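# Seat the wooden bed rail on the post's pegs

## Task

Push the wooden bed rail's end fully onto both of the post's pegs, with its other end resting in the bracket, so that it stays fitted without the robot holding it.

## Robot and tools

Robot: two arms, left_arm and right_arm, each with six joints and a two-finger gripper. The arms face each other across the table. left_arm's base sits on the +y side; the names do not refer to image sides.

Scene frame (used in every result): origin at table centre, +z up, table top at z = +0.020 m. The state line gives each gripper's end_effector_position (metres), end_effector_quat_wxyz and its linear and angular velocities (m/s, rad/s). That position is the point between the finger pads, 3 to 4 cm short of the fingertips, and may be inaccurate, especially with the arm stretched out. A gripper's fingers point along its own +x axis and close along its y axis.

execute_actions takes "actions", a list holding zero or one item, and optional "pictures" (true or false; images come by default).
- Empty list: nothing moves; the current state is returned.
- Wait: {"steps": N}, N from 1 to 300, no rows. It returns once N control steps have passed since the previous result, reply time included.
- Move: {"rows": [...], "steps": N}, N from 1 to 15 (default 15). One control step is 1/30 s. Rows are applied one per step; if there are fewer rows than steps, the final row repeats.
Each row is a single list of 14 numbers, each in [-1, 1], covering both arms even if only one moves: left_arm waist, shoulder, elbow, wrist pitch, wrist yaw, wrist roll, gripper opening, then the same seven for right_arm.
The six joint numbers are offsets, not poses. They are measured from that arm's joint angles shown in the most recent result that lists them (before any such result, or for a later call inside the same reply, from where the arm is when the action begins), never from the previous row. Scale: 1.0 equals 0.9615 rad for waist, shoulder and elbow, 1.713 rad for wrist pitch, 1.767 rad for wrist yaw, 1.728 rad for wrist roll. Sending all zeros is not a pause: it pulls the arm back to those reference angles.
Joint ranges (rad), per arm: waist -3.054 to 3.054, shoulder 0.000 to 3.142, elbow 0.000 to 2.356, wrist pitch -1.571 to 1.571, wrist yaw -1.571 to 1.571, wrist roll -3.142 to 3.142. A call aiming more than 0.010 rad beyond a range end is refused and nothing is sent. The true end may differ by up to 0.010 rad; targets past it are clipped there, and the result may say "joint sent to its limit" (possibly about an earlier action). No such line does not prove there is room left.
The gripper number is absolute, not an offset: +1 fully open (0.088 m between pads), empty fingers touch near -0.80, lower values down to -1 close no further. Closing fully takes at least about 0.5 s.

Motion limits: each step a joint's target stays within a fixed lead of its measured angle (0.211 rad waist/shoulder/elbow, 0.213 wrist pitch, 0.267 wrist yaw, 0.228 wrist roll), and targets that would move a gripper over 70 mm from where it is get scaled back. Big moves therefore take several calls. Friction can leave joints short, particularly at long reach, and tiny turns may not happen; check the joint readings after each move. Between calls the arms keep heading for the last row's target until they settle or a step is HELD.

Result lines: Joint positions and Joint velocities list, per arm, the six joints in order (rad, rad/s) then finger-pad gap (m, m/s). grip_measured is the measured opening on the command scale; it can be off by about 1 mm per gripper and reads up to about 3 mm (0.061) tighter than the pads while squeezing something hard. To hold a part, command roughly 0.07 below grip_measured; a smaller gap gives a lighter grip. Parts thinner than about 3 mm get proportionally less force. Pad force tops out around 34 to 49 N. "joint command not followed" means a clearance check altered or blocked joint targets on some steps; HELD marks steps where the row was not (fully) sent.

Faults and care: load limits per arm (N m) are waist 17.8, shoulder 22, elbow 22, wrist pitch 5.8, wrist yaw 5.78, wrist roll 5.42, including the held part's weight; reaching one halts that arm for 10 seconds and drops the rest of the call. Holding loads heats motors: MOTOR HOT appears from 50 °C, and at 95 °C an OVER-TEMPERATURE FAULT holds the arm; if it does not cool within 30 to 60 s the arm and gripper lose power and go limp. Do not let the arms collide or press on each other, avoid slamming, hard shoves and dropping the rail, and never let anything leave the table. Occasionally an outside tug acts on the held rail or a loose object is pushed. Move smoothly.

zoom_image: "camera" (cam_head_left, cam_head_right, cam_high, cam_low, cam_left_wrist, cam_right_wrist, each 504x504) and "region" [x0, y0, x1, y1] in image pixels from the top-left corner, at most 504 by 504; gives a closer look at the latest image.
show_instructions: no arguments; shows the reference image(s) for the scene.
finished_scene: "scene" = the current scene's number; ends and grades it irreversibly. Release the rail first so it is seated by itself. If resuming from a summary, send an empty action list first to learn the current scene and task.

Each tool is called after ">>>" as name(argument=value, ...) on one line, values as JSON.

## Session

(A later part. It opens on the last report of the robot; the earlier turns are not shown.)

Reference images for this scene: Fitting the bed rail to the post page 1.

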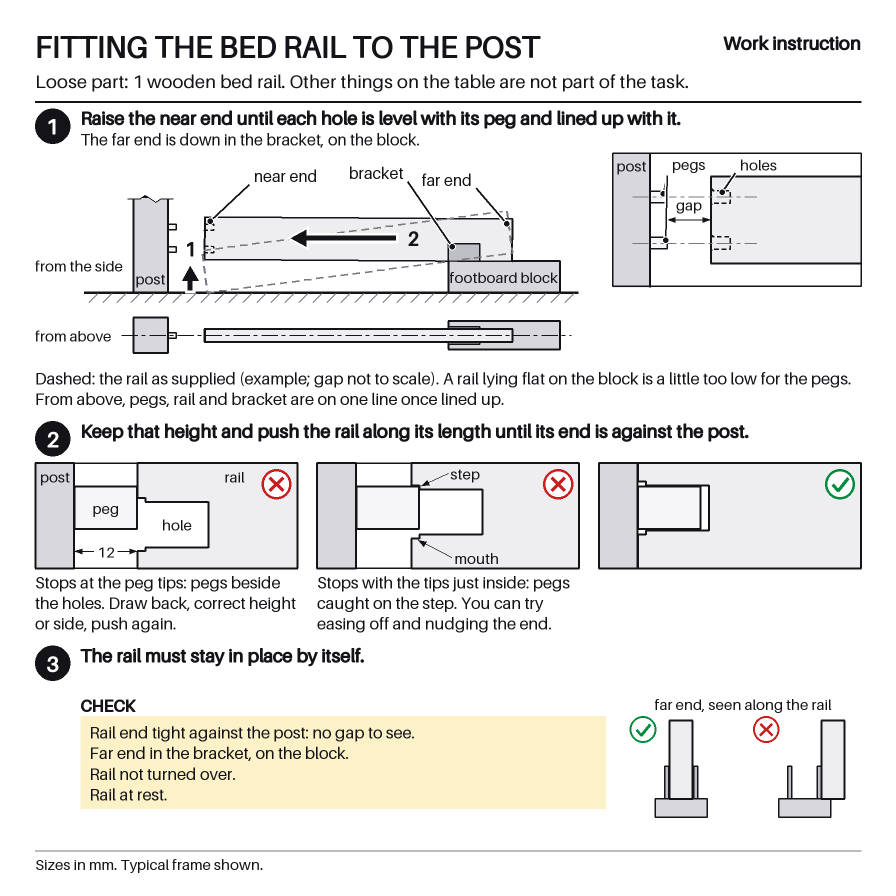

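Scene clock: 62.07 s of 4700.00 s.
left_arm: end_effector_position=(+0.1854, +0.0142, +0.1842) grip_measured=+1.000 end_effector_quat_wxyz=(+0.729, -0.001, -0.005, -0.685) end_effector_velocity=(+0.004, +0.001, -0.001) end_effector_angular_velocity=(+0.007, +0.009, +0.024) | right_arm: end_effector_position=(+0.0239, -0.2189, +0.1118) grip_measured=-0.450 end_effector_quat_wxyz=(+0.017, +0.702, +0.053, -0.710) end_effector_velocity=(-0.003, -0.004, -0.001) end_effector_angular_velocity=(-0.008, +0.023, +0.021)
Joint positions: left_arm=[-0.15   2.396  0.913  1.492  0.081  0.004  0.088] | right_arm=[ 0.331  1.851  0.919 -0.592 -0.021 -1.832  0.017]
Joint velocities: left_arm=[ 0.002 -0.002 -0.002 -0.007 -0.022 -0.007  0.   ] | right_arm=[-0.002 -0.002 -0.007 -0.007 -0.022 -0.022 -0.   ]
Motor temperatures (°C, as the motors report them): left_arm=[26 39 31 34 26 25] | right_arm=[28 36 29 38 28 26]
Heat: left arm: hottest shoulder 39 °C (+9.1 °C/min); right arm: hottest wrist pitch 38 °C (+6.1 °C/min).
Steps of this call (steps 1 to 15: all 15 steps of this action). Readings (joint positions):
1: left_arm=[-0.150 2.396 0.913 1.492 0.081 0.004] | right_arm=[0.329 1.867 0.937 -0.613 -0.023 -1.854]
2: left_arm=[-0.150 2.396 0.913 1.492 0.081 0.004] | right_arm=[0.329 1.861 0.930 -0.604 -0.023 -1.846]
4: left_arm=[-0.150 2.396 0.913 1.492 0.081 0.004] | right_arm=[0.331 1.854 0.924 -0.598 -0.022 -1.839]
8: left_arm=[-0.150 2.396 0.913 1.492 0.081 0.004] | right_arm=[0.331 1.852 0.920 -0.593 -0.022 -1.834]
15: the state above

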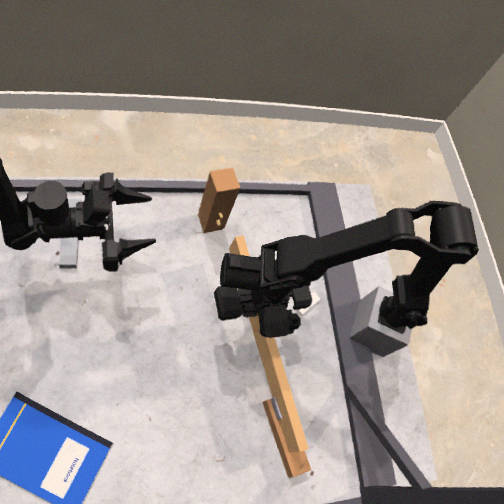

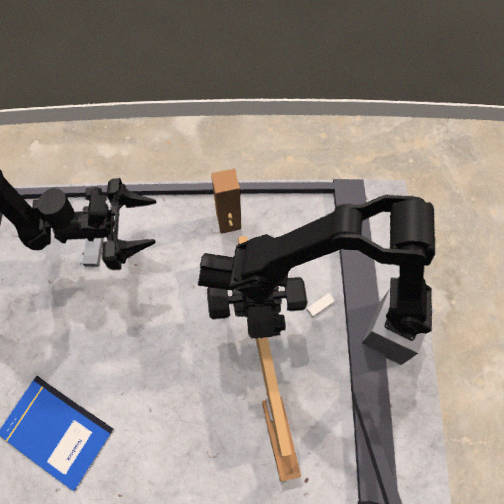

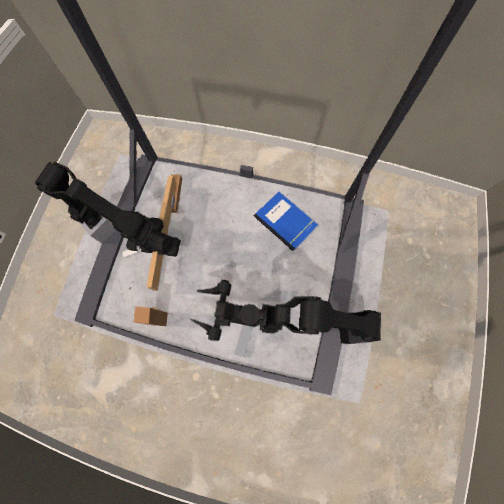

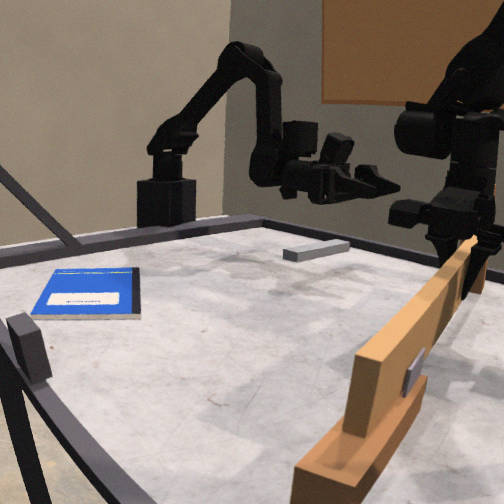

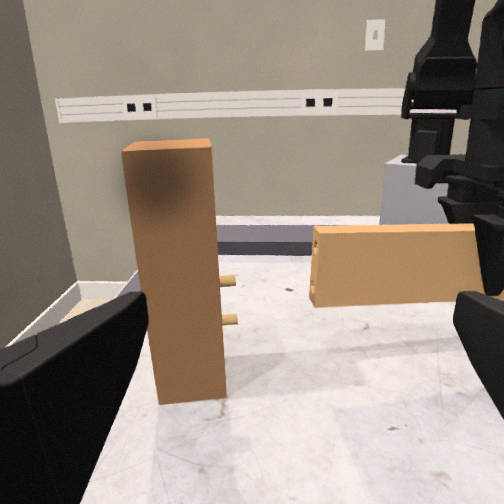

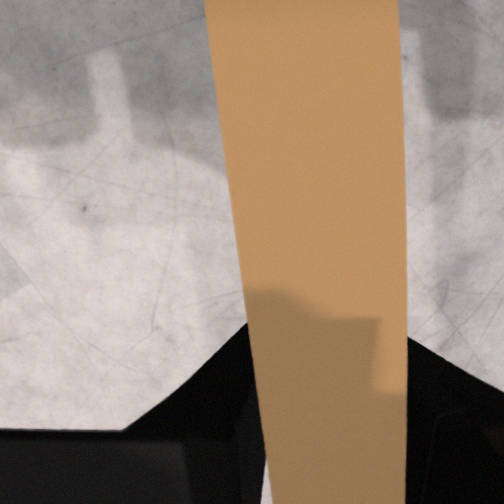

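>>> execute_actions(actions=[{"rows":[[0,0,0,0,0,0,1,-0.06,-0.02,-0.04,0,0,0,-0.65]],"steps":15}], pictures=false)

>>> execute_actions(actions=[{"rows":[[0,0,0,0,0,0,1,-0.06,-0.02,-0.04,0,0,0,-0.65]],"steps":15}])

>>> zoom_image(camera="cam_high", region=[120, 260, 200, 340])

Scene clock: 70.10 s of 4700.00 s.
left_arm: end_effector_position=(+0.1854, +0.0142, +0.1842) grip_measured=+1.000 end_effector_quat_wxyz=(+0.729, -0.001, -0.005, -0.685) end_effector_velocity=(-0.000, +0.000, -0.001) end_effector_angular_velocity=(+0.007, +0.008, +0.005) | right_arm: end_effector_position=(+0.0253, -0.2191, +0.1108) grip_measured=-0.450 end_effector_quat_wxyz=(+0.014, +0.693, +0.061, -0.718) end_effector_velocity=(-0.000, -0.000, +0.001) end_effector_angular_velocity=(-0.000, +0.006, +0.020)
Joint positions: left_arm=[-0.15   2.396  0.913  1.492  0.081  0.004  0.088] | right_arm=[ 0.312  1.848  0.909 -0.576 -0.05  -1.857  0.017]
Joint velocities: left_arm=[-0.002 -0.002 -0.002 -0.007 -0.007 -0.007  0.   ] | right_arm=[-0.002 -0.002  0.002 -0.007 -0.007 -0.022 -0.   ]
Motor temperatures (°C, as the motors report them): left_arm=[26 40 31 34 26 25] | right_arm=[28 38 29 38 28 27]
Heat: left arm: hottest shoulder 40 °C (+9.1 °C/min); right arm: hottest shoulder 38 °C (+6.1 °C/min).
Steps of this call (steps 1 to 15: the robot went on to your last target; steps 16 to 90: nothing new was sent; then 4.53 s passed at rest; steps 91 to 105: all 15 steps of this action). Readings (joint positions):
91: left_arm=[-0.150 2.396 0.913 1.492 0.081 0.004] | right_arm=[0.327 1.850 0.917 -0.588 -0.027 -1.836]
92: left_arm=[-0.150 2.396 0.913 1.492 0.081 0.004] | right_arm=[0.320 1.850 0.914 -0.584 -0.037 -1.842]
94: left_arm=[-0.150 2.396 0.913 1.492 0.081 0.004] | right_arm=[0.314 1.850 0.911 -0.580 -0.047 -1.850]
98: left_arm=[-0.150 2.396 0.913 1.492 0.081 0.004] | right_arm=[0.312 1.848 0.909 -0.577 -0.049 -1.855]
105: the state above

Scene clock: 70.60 s of 4700.00 s.
left_arm: end_effector_position=(+0.1854, +0.0142, +0.1842) grip_measured=+1.000 end_effector_quat_wxyz=(+0.729, -0.001, -0.005, -0.685) end_effector_velocity=(-0.005, +0.000, -0.001) end_effector_angular_velocity=(+0.007, +0.008, -0.024) | right_arm: end_effector_position=(+0.0260, -0.2196, +0.1105) grip_measured=-0.450 end_effector_quat_wxyz=(+0.012, +0.684, +0.069, -0.726) end_effector_velocity=(-0.001, -0.001, +0.002) end_effector_angular_velocity=(-0.000, +0.007, +0.005)
Joint positions: left_arm=[-0.15   2.396  0.913  1.492  0.081  0.004  0.088] | right_arm=[ 0.295  1.843  0.898 -0.562 -0.077 -1.881  0.017]
Joint velocities: left_arm=[-0.002 -0.002 -0.002 -0.007  0.022 -0.007  0.   ] | right_arm=[-0.002 -0.007 -0.002 -0.007 -0.007 -0.007 -0.   ]
Motor temperatures (°C, as the motors report them): left_arm=[26 40 31 34 26 25] | right_arm=[28 38 29 38 28 27]
Heat: left arm: hottest shoulder 40 °C (+9.1 °C/min); right arm: hottest shoulder 38 °C (+6.0 °C/min).
Steps of this call (steps 1 to 15: all 15 steps of this action). Readings (joint positions):
1: left_arm=[-0.150 2.396 0.913 1.492 0.081 0.004] | right_arm=[0.309 1.847 0.906 -0.573 -0.055 -1.863]
2: left_arm=[-0.150 2.396 0.913 1.492 0.081 0.004] | right_arm=[0.304 1.845 0.903 -0.569 -0.064 -1.869]
4: left_arm=[-0.150 2.396 0.913 1.492 0.081 0.004] | right_arm=[0.298 1.844 0.900 -0.565 -0.073 -1.876]
8: left_arm=[-0.150 2.396 0.913 1.492 0.081 0.004] | right_arm=[0.296 1.843 0.898 -0.563 -0.077 -1.879]
15: the state above

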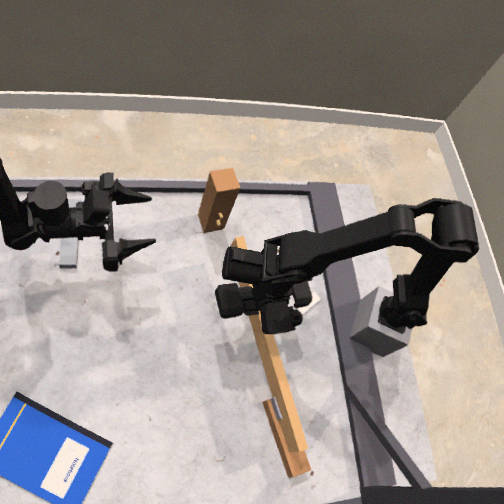

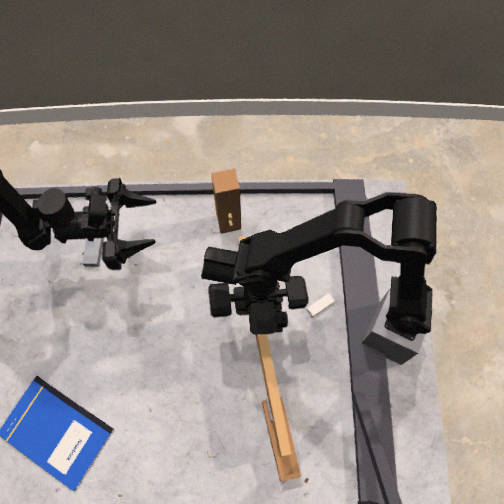

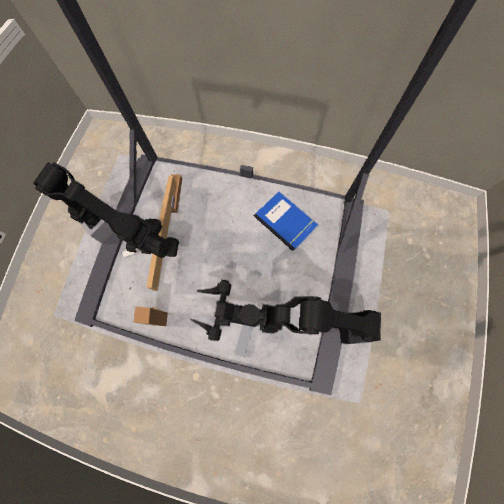

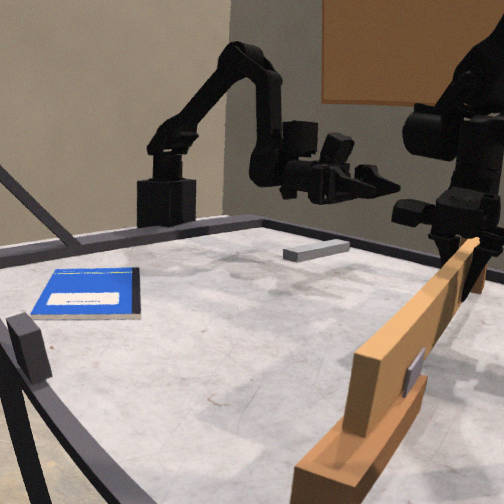

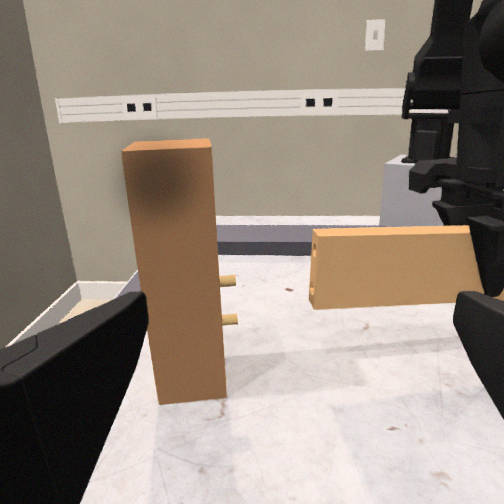

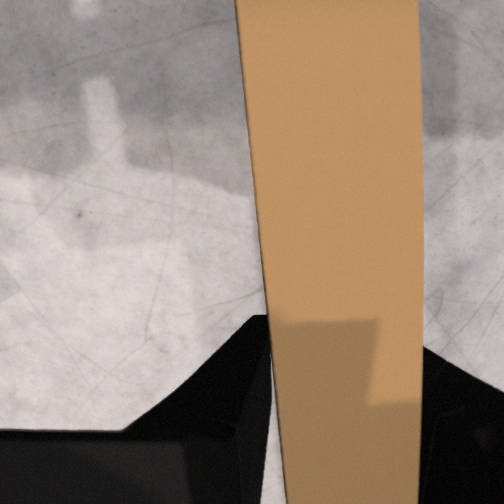

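Region (120, 260, 200, 340) of cam_high's 504x504 image, scaled by 6.300, with more detail than that image has.

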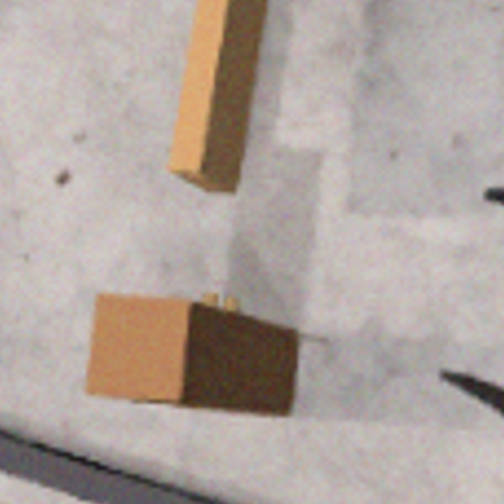

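>>> execute_actions(actions=[{"rows":[[0,0,0,0,0,0,1,0,-0.06,0.02,-0.03,0.03,0,-0.65]],"steps":15}], pictures=false)

>>> execute_actions(actions=[{"rows":[[0,0,0,0,0,0,1,-0.05,-0.02,-0.04,0,0,0,-0.65]],"steps":15}])

>>> zoom_image(camera="cam_high", region=[120, 260, 200, 340])

Scene clock: 74.07 s of 4700.00 s.
left_arm: end_effector_position=(+0.1854, +0.0142, +0.1842) grip_measured=+1.000 end_effector_quat_wxyz=(+0.729, -0.001, -0.005, -0.685) end_effector_velocity=(-0.002, -0.001, -0.002) end_effector_angular_velocity=(+0.007, +0.008, -0.010) | right_arm: end_effector_position=(+0.0249, -0.2174, +0.1178) grip_measured=-0.450 end_effector_quat_wxyz=(+0.023, +0.695, +0.080, -0.715) end_effector_velocity=(+0.000, -0.004, +0.001) end_effector_angular_velocity=(-0.016, +0.011, -0.014)
Joint positions: left_arm=[-0.15   2.396  0.913  1.492  0.081  0.004  0.088] | right_arm=[ 0.315  1.824  0.912 -0.587 -0.048 -1.891  0.017]
Joint velocities: left_arm=[-0.002  0.002  0.002 -0.007  0.007 -0.007  0.   ] | right_arm=[-0.007 -0.002  0.002 -0.022 -0.007  0.007 -0.   ]
Motor temperatures (°C, as the motors report them): left_arm=[26 40 31 35 26 25] | right_arm=[28 38 29 37 28 27]
Heat: left arm: hottest shoulder 40 °C (+9.1 °C/min); right arm: hottest shoulder 38 °C (+5.1 °C/min).
Steps of this call (steps 1 to 15: the robot went on to your last target; steps 16 to 89: nothing new was sent; steps 90 to 104: all 15 steps of this action). Readings (joint positions):
90: left_arm=[-0.150 2.396 0.913 1.492 0.081 0.004] | right_arm=[0.299 1.837 0.901 -0.566 -0.073 -1.886]
91: left_arm=[-0.150 2.396 0.913 1.492 0.081 0.004] | right_arm=[0.305 1.832 0.906 -0.571 -0.066 -1.889]
93: left_arm=[-0.150 2.396 0.913 1.492 0.081 0.004] | right_arm=[0.313 1.824 0.909 -0.582 -0.052 -1.890]
97: left_arm=[-0.150 2.396 0.913 1.492 0.081 0.004] | right_arm=[0.315 1.824 0.911 -0.586 -0.049 -1.891]
104: the state above

Scene clock: 74.57 s of 4700.00 s.
left_arm: end_effector_position=(+0.1854, +0.0142, +0.1842) grip_measured=+1.000 end_effector_quat_wxyz=(+0.729, -0.001, -0.005, -0.685) end_effector_velocity=(-0.000, +0.000, +0.002) end_effector_angular_velocity=(-0.007, -0.008, +0.005) | right_arm: end_effector_position=(+0.0253, -0.2192, +0.1155) grip_measured=-0.450 end_effector_quat_wxyz=(+0.020, +0.687, +0.082, -0.721) end_effector_velocity=(-0.002, +0.001, -0.001) end_effector_angular_velocity=(+0.004, +0.006, +0.010)
Joint positions: left_arm=[-0.15   2.396  0.913  1.492  0.081  0.004  0.088] | right_arm=[ 0.302  1.824  0.898 -0.572 -0.07  -1.904  0.017]
Joint velocities: left_arm=[-0.002 -0.002 -0.002  0.007 -0.007  0.007  0.   ] | right_arm=[ 0.002  0.002 -0.002  0.007 -0.007 -0.007  0.   ]
Motor temperatures (°C, as the motors report them): left_arm=[26 40 31 35 26 25] | right_arm=[28 38 29 37 28 27]
Heat: left arm: hottest shoulder 40 °C (+9.1 °C/min); right arm: hottest shoulder 38 °C (+5.0 °C/min).
Steps of this call (steps 1 to 15: all 15 steps of this action). Readings (joint positions):
1: left_arm=[-0.150 2.396 0.913 1.492 0.081 0.004] | right_arm=[0.313 1.824 0.909 -0.584 -0.051 -1.894]
2: left_arm=[-0.150 2.396 0.913 1.492 0.081 0.004] | right_arm=[0.310 1.824 0.905 -0.580 -0.057 -1.897]
4: left_arm=[-0.150 2.396 0.913 1.492 0.081 0.004] | right_arm=[0.304 1.824 0.902 -0.577 -0.065 -1.901]
8: left_arm=[-0.150 2.396 0.913 1.492 0.081 0.004] | right_arm=[0.302 1.824 0.899 -0.574 -0.069 -1.903]
15: the state above

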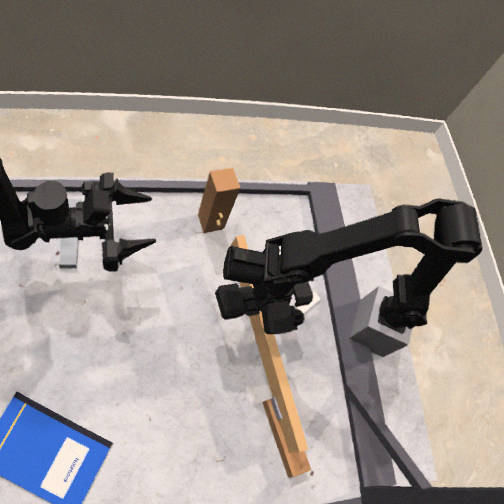

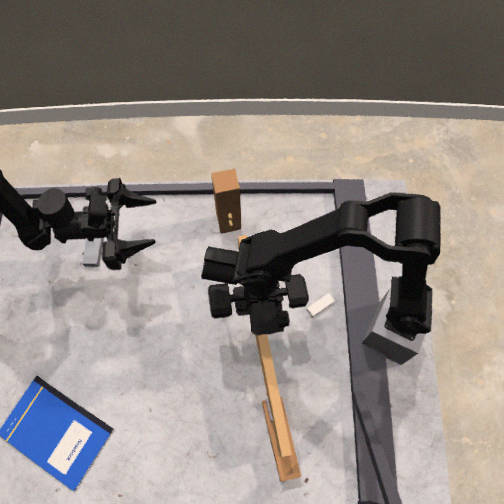

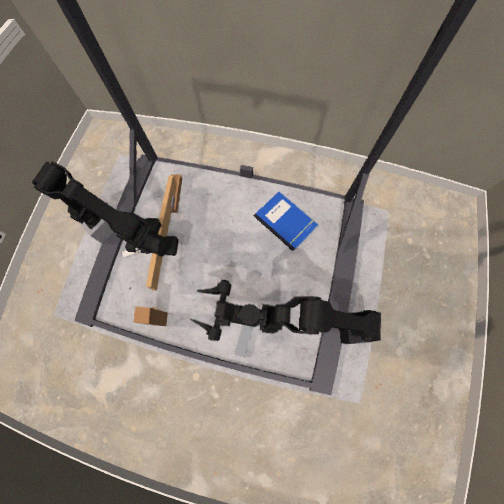

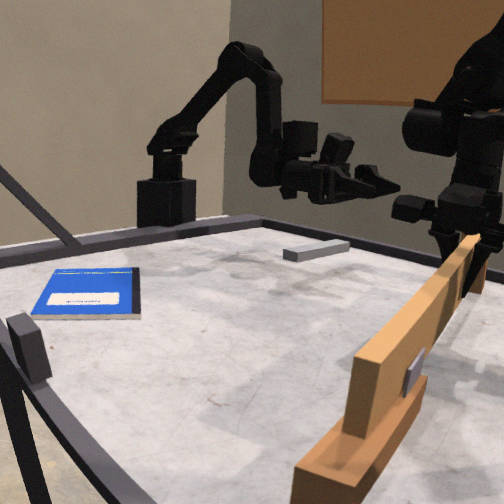

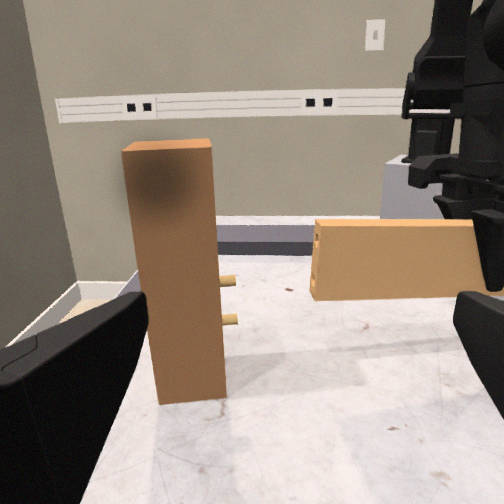

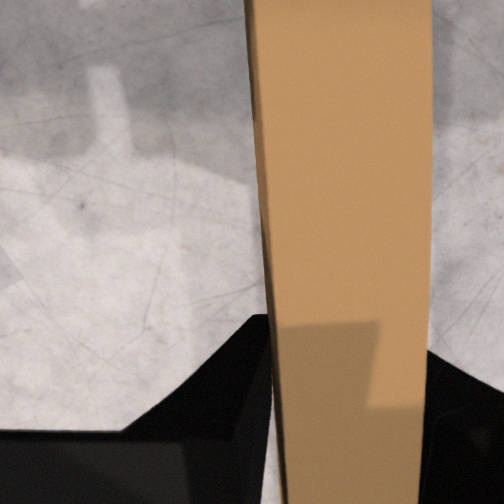

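Region (120, 260, 200, 340) of cam_high's 504x504 image, scaled by 6.300, with more detail than that image has.

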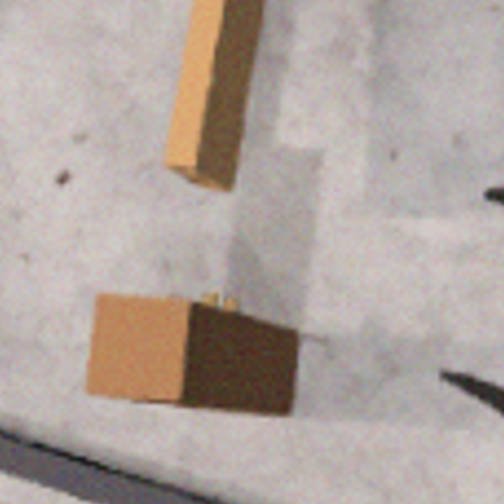

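>>> zoom_image(camera="cam_head_left", region=[220, 360, 340, 480])

>>> zoom_image(camera="cam_low", region=[300, 300, 504, 504])

Region (220, 360, 340, 480) of cam_head_left's 504x504 image, scaled by 4.200, with more detail than that image has.

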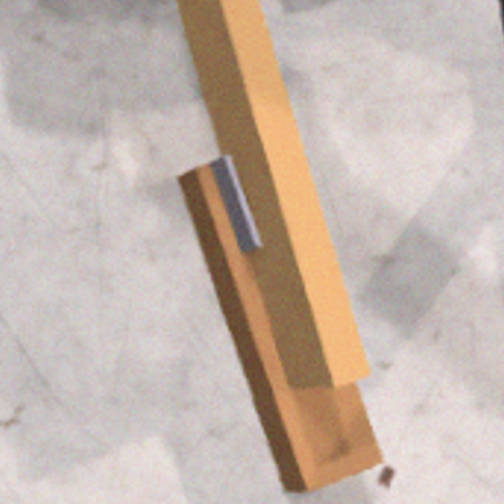

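Region (300, 300, 504, 504) of cam_low's 504x504 image, scaled by 2.471, with more detail than that image has.

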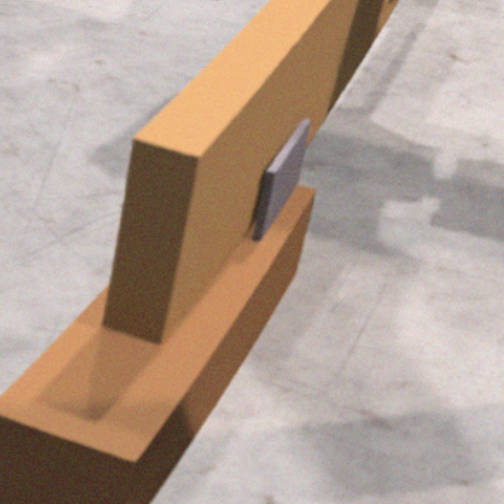

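>>> execute_actions(actions=[{"rows":[[0,0,0,0,0,0,1,0.03,0.1,0.03,0.02,0.04,0.02,-0.65]],"steps":15}], pictures=false)

>>> execute_actions(actions=[{"rows":[[0,0,0,0,0,0,1,0,0.05,0,0.02,0,0,0.3]],"steps":15}], pictures=false)

>>> execute_actions(actions=[{"steps":20}])

Scene clock: 81.13 s of 4700.00 s.
left_arm: end_effector_position=(+0.1854, +0.0142, +0.1842) grip_measured=+1.000 end_effector_quat_wxyz=(+0.729, -0.001, -0.005, -0.685) end_effector_velocity=(-0.000, +0.000, +0.002) end_effector_angular_velocity=(-0.007, -0.008, +0.005) | right_arm: end_effector_position=(+0.0249, -0.2162, +0.0963) grip_measured=-0.450 end_effector_quat_wxyz=(+0.039, +0.703, +0.068, -0.706) end_effector_velocity=(-0.002, +0.001, -0.001) end_effector_angular_velocity=(+0.004, +0.007, -0.005)
Joint positions: left_arm=[-0.15   2.396  0.913  1.492  0.081  0.004  0.088] | right_arm=[ 0.333  1.907  0.918 -0.543 -0.014 -1.883  0.017]
Joint velocities: left_arm=[-0.002 -0.002 -0.002  0.007 -0.007  0.007  0.   ] | right_arm=[ 0.002  0.002 -0.002  0.007 -0.007  0.007 -0.   ]
Motor temperatures (°C, as the motors report them): left_arm=[26 41 31 35 26 25] | right_arm=[28 39 29 36 28 27]
Heat: left arm: hottest shoulder 41 °C (+9.1 °C/min); right arm: hottest shoulder 39 °C (+6.1 °C/min).
Steps of this call (steps 1 to 15: the robot went on to your last target; steps 16 to 90: nothing new was sent; then 3.07 s passed at rest; steps 91 to 105: all 15 steps of this action). Readings (joint positions):
91: left_arm=[-0.150 2.396 0.913 1.492 0.081 0.004] | right_arm=[0.308 1.837 0.904 -0.572 -0.061 -1.903]
92: left_arm=[-0.150 2.396 0.913 1.492 0.081 0.004] | right_arm=[0.319 1.852 0.911 -0.566 -0.043 -1.899]
94: left_arm=[-0.150 2.396 0.913 1.492 0.081 0.004] | right_arm=[0.328 1.884 0.914 -0.551 -0.022 -1.889]
98: left_arm=[-0.150 2.396 0.913 1.492 0.081 0.004] | right_arm=[0.331 1.903 0.917 -0.545 -0.016 -1.884]
105: the state above

Scene clock: 81.63 s of 4700.00 s.
left_arm: end_effector_position=(+0.1854, +0.0142, +0.1842) grip_measured=+1.000 end_effector_quat_wxyz=(+0.729, -0.001, -0.005, -0.685) end_effector_velocity=(+0.002, +0.001, -0.001) end_effector_angular_velocity=(+0.007, +0.008, +0.010) | right_arm: end_effector_position=(+0.0255, -0.2144, +0.0867) grip_measured=+0.293 end_effector_quat_wxyz=(+0.040, +0.704, +0.067, -0.706) end_effector_velocity=(-0.000, -0.000, +0.001) end_effector_angular_velocity=(-0.001, +0.007, +0.020)
Joint positions: left_arm=[-0.15   2.396  0.913  1.492  0.081  0.004  0.088] | right_arm=[ 0.333  1.942  0.918 -0.511 -0.011 -1.881  0.053]
Joint velocities: left_arm=[ 0.002 -0.002 -0.002 -0.007 -0.007 -0.007  0.   ] | right_arm=[-0.002 -0.002  0.002 -0.007 -0.007 -0.022  0.003]
Motor temperatures (°C, as the motors report them): left_arm=[26 41 31 35 26 25] | right_arm=[28 39 29 36 28 27]
Heat: left arm: hottest shoulder 41 °C (+9.1 °C/min); right arm: hottest shoulder 39 °C (+6.0 °C/min).
Steps of this call (steps 1 to 15: all 15 steps of this action). Readings (joint positions):
1: left_arm=[-0.150 2.396 0.913 1.492 0.081 0.004] | right_arm=[0.333 1.913 0.918 -0.535 -0.012 -1.881]
2: left_arm=[-0.150 2.396 0.913 1.492 0.081 0.004] | right_arm=[0.333 1.920 0.918 -0.523 -0.011 -1.881]
4: left_arm=[-0.150 2.396 0.913 1.492 0.081 0.004] | right_arm=[0.333 1.934 0.918 -0.517 -0.011 -1.881]
8: left_arm=[-0.150 2.396 0.913 1.492 0.081 0.004] | right_arm=[0.333 1.942 0.918 -0.512 -0.011 -1.881]
15: the state above

Scene clock: 82.30 s of 4700.00 s.
left_arm: end_effector_position=(+0.1854, +0.0142, +0.1842) grip_measured=+1.000 end_effector_quat_wxyz=(+0.729, -0.001, -0.005, -0.685) end_effector_velocity=(-0.000, +0.000, -0.001) end_effector_angular_velocity=(+0.006, +0.023, +0.005) | right_arm: end_effector_position=(+0.0255, -0.2144, +0.0867) grip_measured=+0.297 end_effector_quat_wxyz=(+0.040, +0.704, +0.067, -0.706) end_effector_velocity=(-0.003, -0.002, -0.001) end_effector_angular_velocity=(-0.009, +0.023, +0.006)
Joint positions: left_arm=[-0.15   2.396  0.913  1.492  0.081  0.004  0.088] | right_arm=[ 0.333  1.942  0.918 -0.511 -0.011 -1.881  0.054]
Joint velocities: left_arm=[-0.002 -0.002 -0.002 -0.007 -0.007 -0.022  0.   ] | right_arm=[-0.002  0.002 -0.002 -0.007 -0.022 -0.007  0.   ]
Motor temperatures (°C, as the motors report them): left_arm=[26 41 31 35 26 25] | right_arm=[28 39 29 36 28 27]
Heat: left arm: hottest shoulder 41 °C (+9.2 °C/min); right arm: hottest shoulder 39 °C (+5.1 °C/min).
Steps of this call (steps 1 to 15: the robot went on to your last target; steps 16 to 20: nothing new was sent). Readings (joint positions):
1: left_arm=[-0.150 2.396 0.913 1.492 0.081 0.004] | right_arm=[0.333 1.942 0.918 -0.511 -0.011 -1.881]
2: left_arm=[-0.150 2.396 0.913 1.492 0.081 0.004] | right_arm=[0.333 1.942 0.918 -0.511 -0.011 -1.881]
4: left_arm=[-0.150 2.396 0.913 1.492 0.081 0.004] | right_arm=[0.333 1.942 0.918 -0.511 -0.011 -1.881]
8: left_arm=[-0.150 2.396 0.913 1.492 0.081 0.004] | right_arm=[0.333 1.942 0.918 -0.511 -0.011 -1.881]
20: the state above
All arms were judged still, so your last target was given up. Only a new action makes them travel on or press farther. Fingers that are still opening or closing keep moving.

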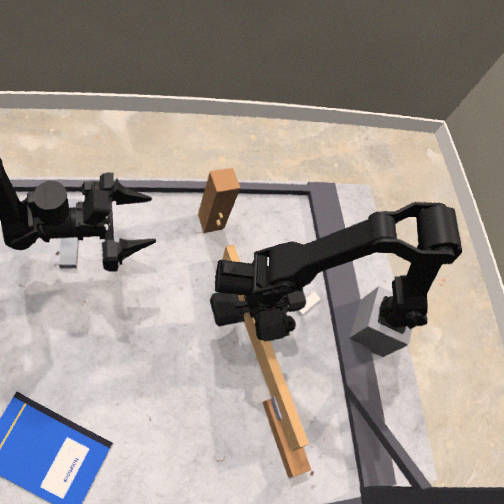

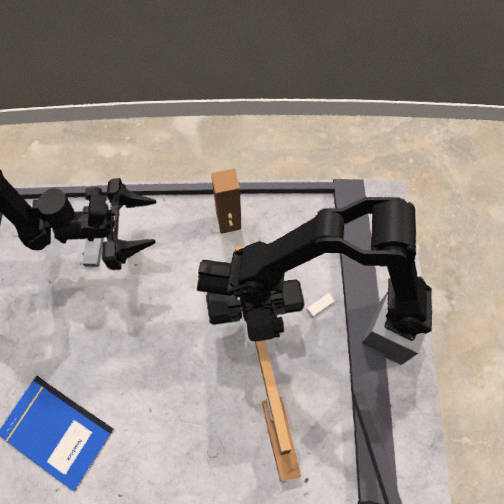

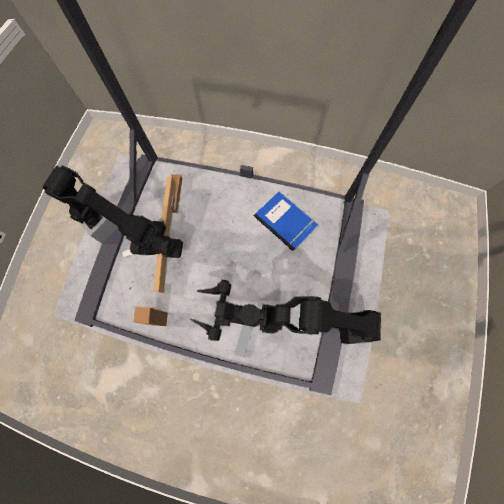

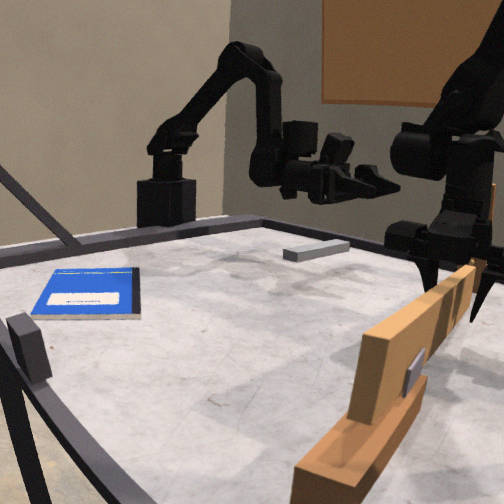

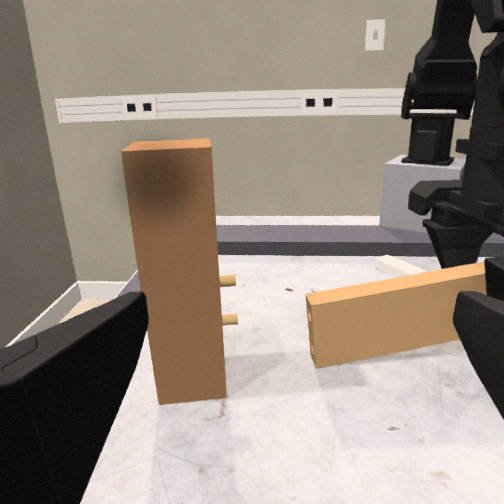

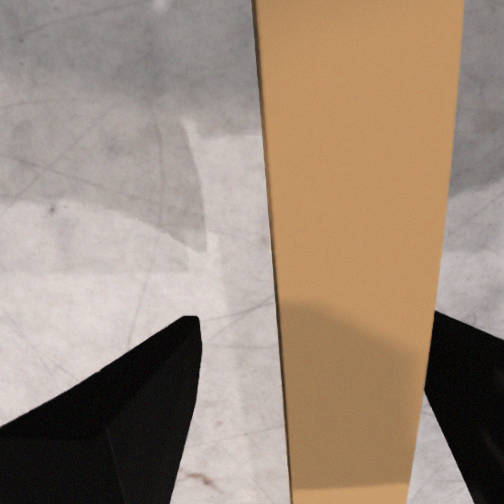

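>>> execute_actions(actions=[{"rows":[[0,0,0,0,0,0,1,0,0,-0.09,0.02,0,0.04,0.3]],"steps":15}])

Scene clock: 89.30 s of 4700.00 s.
left_arm: end_effector_position=(+0.1854, +0.0142, +0.1842) grip_measured=+1.000 end_effector_quat_wxyz=(+0.729, -0.001, -0.005, -0.685) end_effector_velocity=(-0.000, +0.001, -0.007) end_effector_angular_velocity=(+0.026, +0.011, +0.005) | right_arm: end_effector_position=(+0.0222, -0.2337, +0.0749) grip_measured=+0.297 end_effector_quat_wxyz=(+0.028, +0.703, +0.034, -0.710) end_effector_velocity=(-0.000, +0.001, +0.000) end_effector_angular_velocity=(+0.008, +0.006, +0.005)
Joint positions: left_arm=[-0.15   2.396  0.913  1.492  0.081  0.004  0.088] | right_arm=[ 0.333  1.941  0.848 -0.473 -0.012 -1.818  0.054]
Joint velocities: left_arm=[-0.002  0.002 -0.002 -0.022 -0.007 -0.007  0.   ] | right_arm=[-0.002 -0.002 -0.002  0.007 -0.007 -0.007  0.   ]
Motor temperatures (°C, as the motors report them): left_arm=[26 42 31 36 26 25] | right_arm=[28 38 29 35 27 27]
Heat: left arm: hottest shoulder 42 °C (+9.0 °C/min); right arm: hottest shoulder 38 °C (+3.0 °C/min).
Steps of this call (steps 1 to 90: nothing new was sent; then 3.50 s passed at rest; steps 91 to 105: all 15 steps of this action). Readings (joint positions):
91: left_arm=[-0.150 2.396 0.913 1.492 0.081 0.004] | right_arm=[0.333 1.942 0.903 -0.493 -0.011 -1.865]
92: left_arm=[-0.150 2.396 0.913 1.492 0.081 0.004] | right_arm=[0.333 1.941 0.889 -0.488 -0.011 -1.850]
94: left_arm=[-0.150 2.396 0.913 1.492 0.081 0.004] | right_arm=[0.333 1.941 0.861 -0.483 -0.011 -1.833]
98: left_arm=[-0.150 2.396 0.913 1.492 0.081 0.004] | right_arm=[0.333 1.941 0.850 -0.475 -0.012 -1.821]
105: the state above

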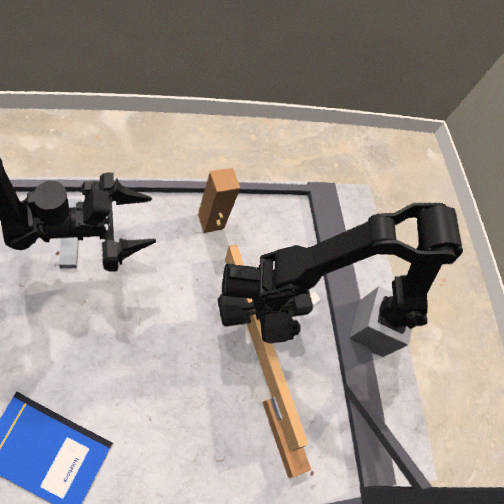

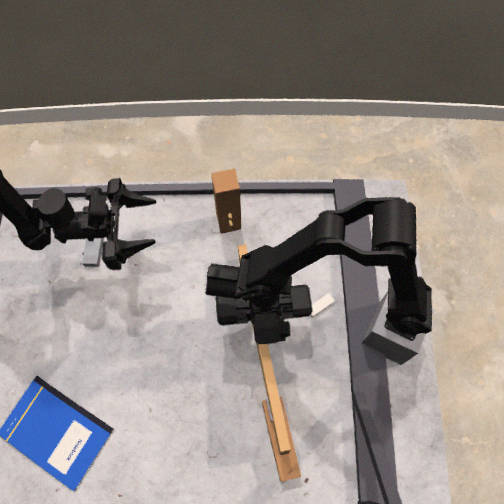

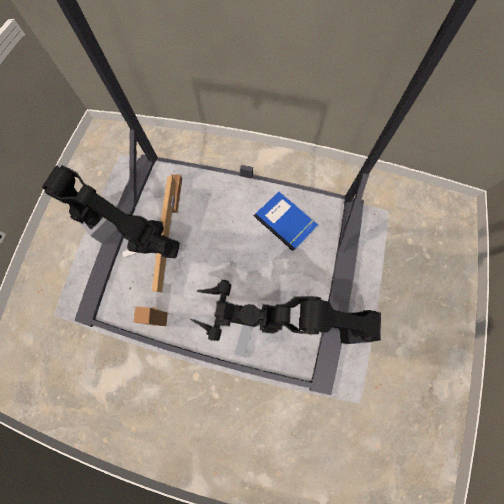

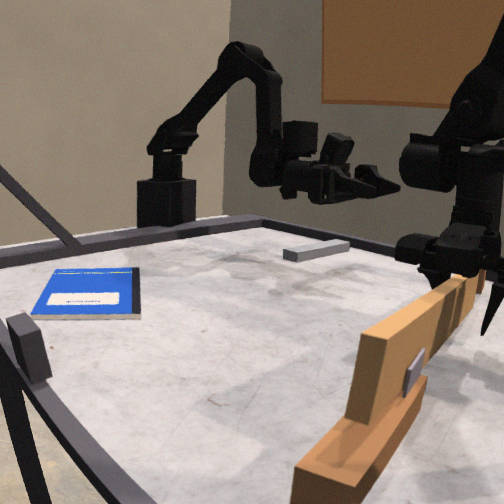

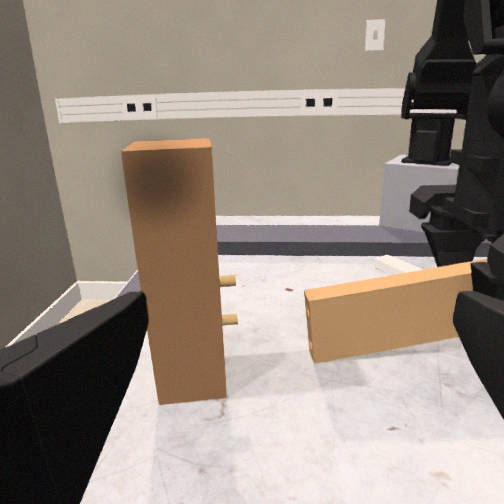

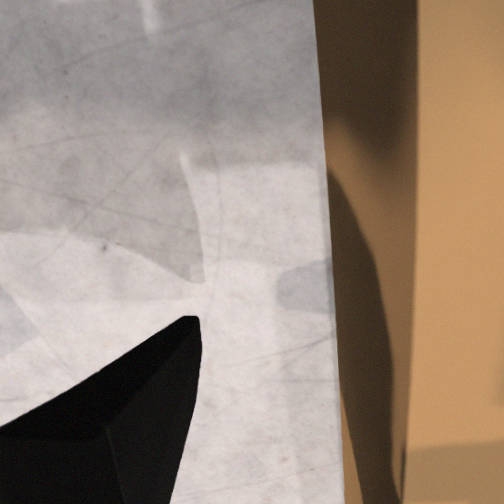

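>>> execute_actions(actions=[{"rows":[[0,0,0,0,0,0,1,0,0.07,0.135,-0.04,0,0,0.3]],"steps":15}])

Scene clock: 92.23 s of 4700.00 s.
left_arm: end_effector_position=(+0.1854, +0.0142, +0.1842) grip_measured=+1.000 end_effector_quat_wxyz=(+0.729, -0.001, -0.005, -0.685) end_effector_velocity=(-0.002, +0.000, -0.004) end_effector_angular_velocity=(+0.021, +0.010, -0.010) | right_arm: end_effector_position=(+0.0262, -0.2090, +0.0807) grip_measured=+0.297 end_effector_quat_wxyz=(+0.028, +0.703, +0.033, -0.710) end_effector_velocity=(+0.001, -0.000, +0.001) end_effector_angular_velocity=(-0.001, +0.008, -0.015)
Joint positions: left_arm=[-0.15   2.396  0.913  1.492  0.081  0.004  0.088] | right_arm=[ 0.333  1.995  0.967 -0.539 -0.012 -1.818  0.054]
Joint velocities: left_arm=[-0.002 -0.002 -0.002 -0.022  0.007 -0.007  0.   ] | right_arm=[-0.007 -0.002  0.002 -0.007 -0.007  0.007 -0.   ]
Motor temperatures (°C, as the motors report them): left_arm=[26 42 31 36 26 25] | right_arm=[28 38 29 35 27 27]
Heat: left arm: hottest shoulder 42 °C (+9.0 °C/min); right arm: hottest shoulder 38 °C (+3.0 °C/min).
Steps of this call (steps 1 to 15: the robot went on to your last target; steps 16 to 73: nothing new was sent; steps 74 to 88: all 15 steps of this action). Readings (joint positions):
74: left_arm=[-0.150 2.396 0.913 1.492 0.081 0.004] | right_arm=[0.333 1.950 0.870 -0.497 -0.012 -1.818]
75: left_arm=[-0.150 2.396 0.913 1.492 0.081 0.004] | right_arm=[0.333 1.965 0.897 -0.511 -0.012 -1.818]
77: left_arm=[-0.150 2.396 0.913 1.492 0.081 0.004] | right_arm=[0.333 1.984 0.938 -0.520 -0.012 -1.818]
81: left_arm=[-0.150 2.396 0.913 1.492 0.081 0.004] | right_arm=[0.333 1.989 0.966 -0.534 -0.012 -1.818]
88: the state above

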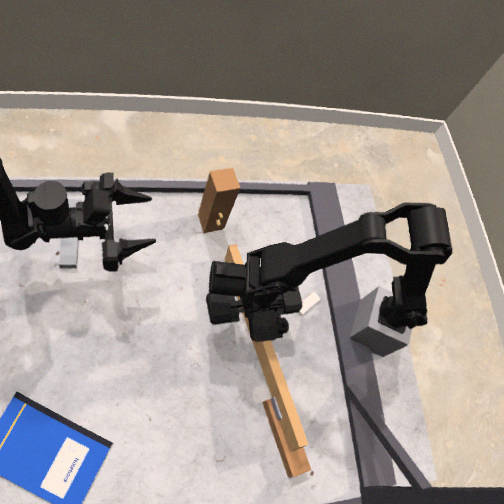

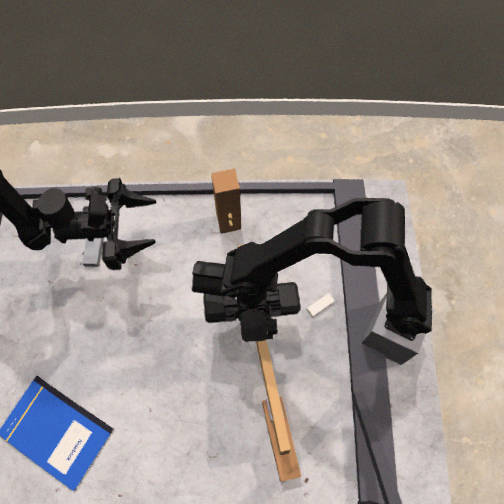

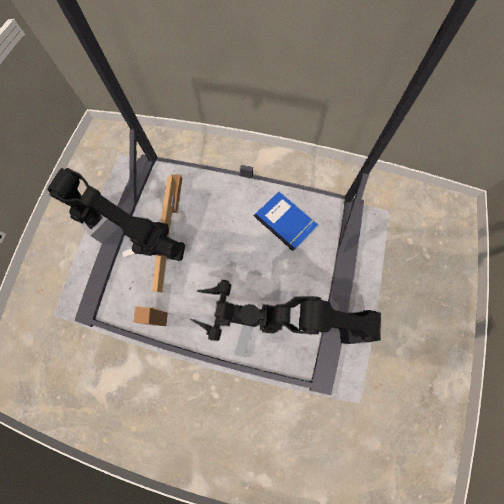

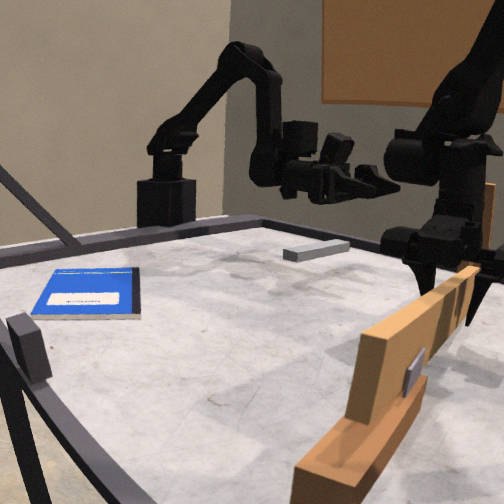

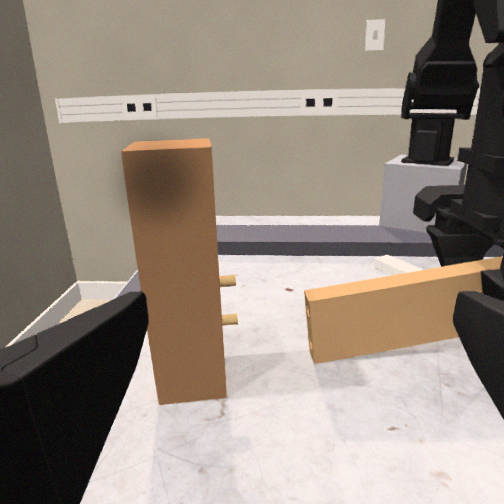

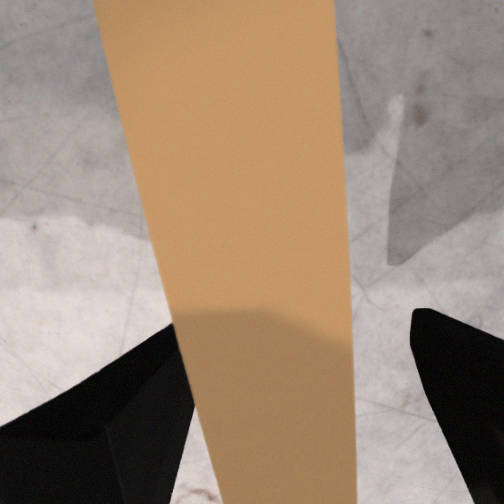

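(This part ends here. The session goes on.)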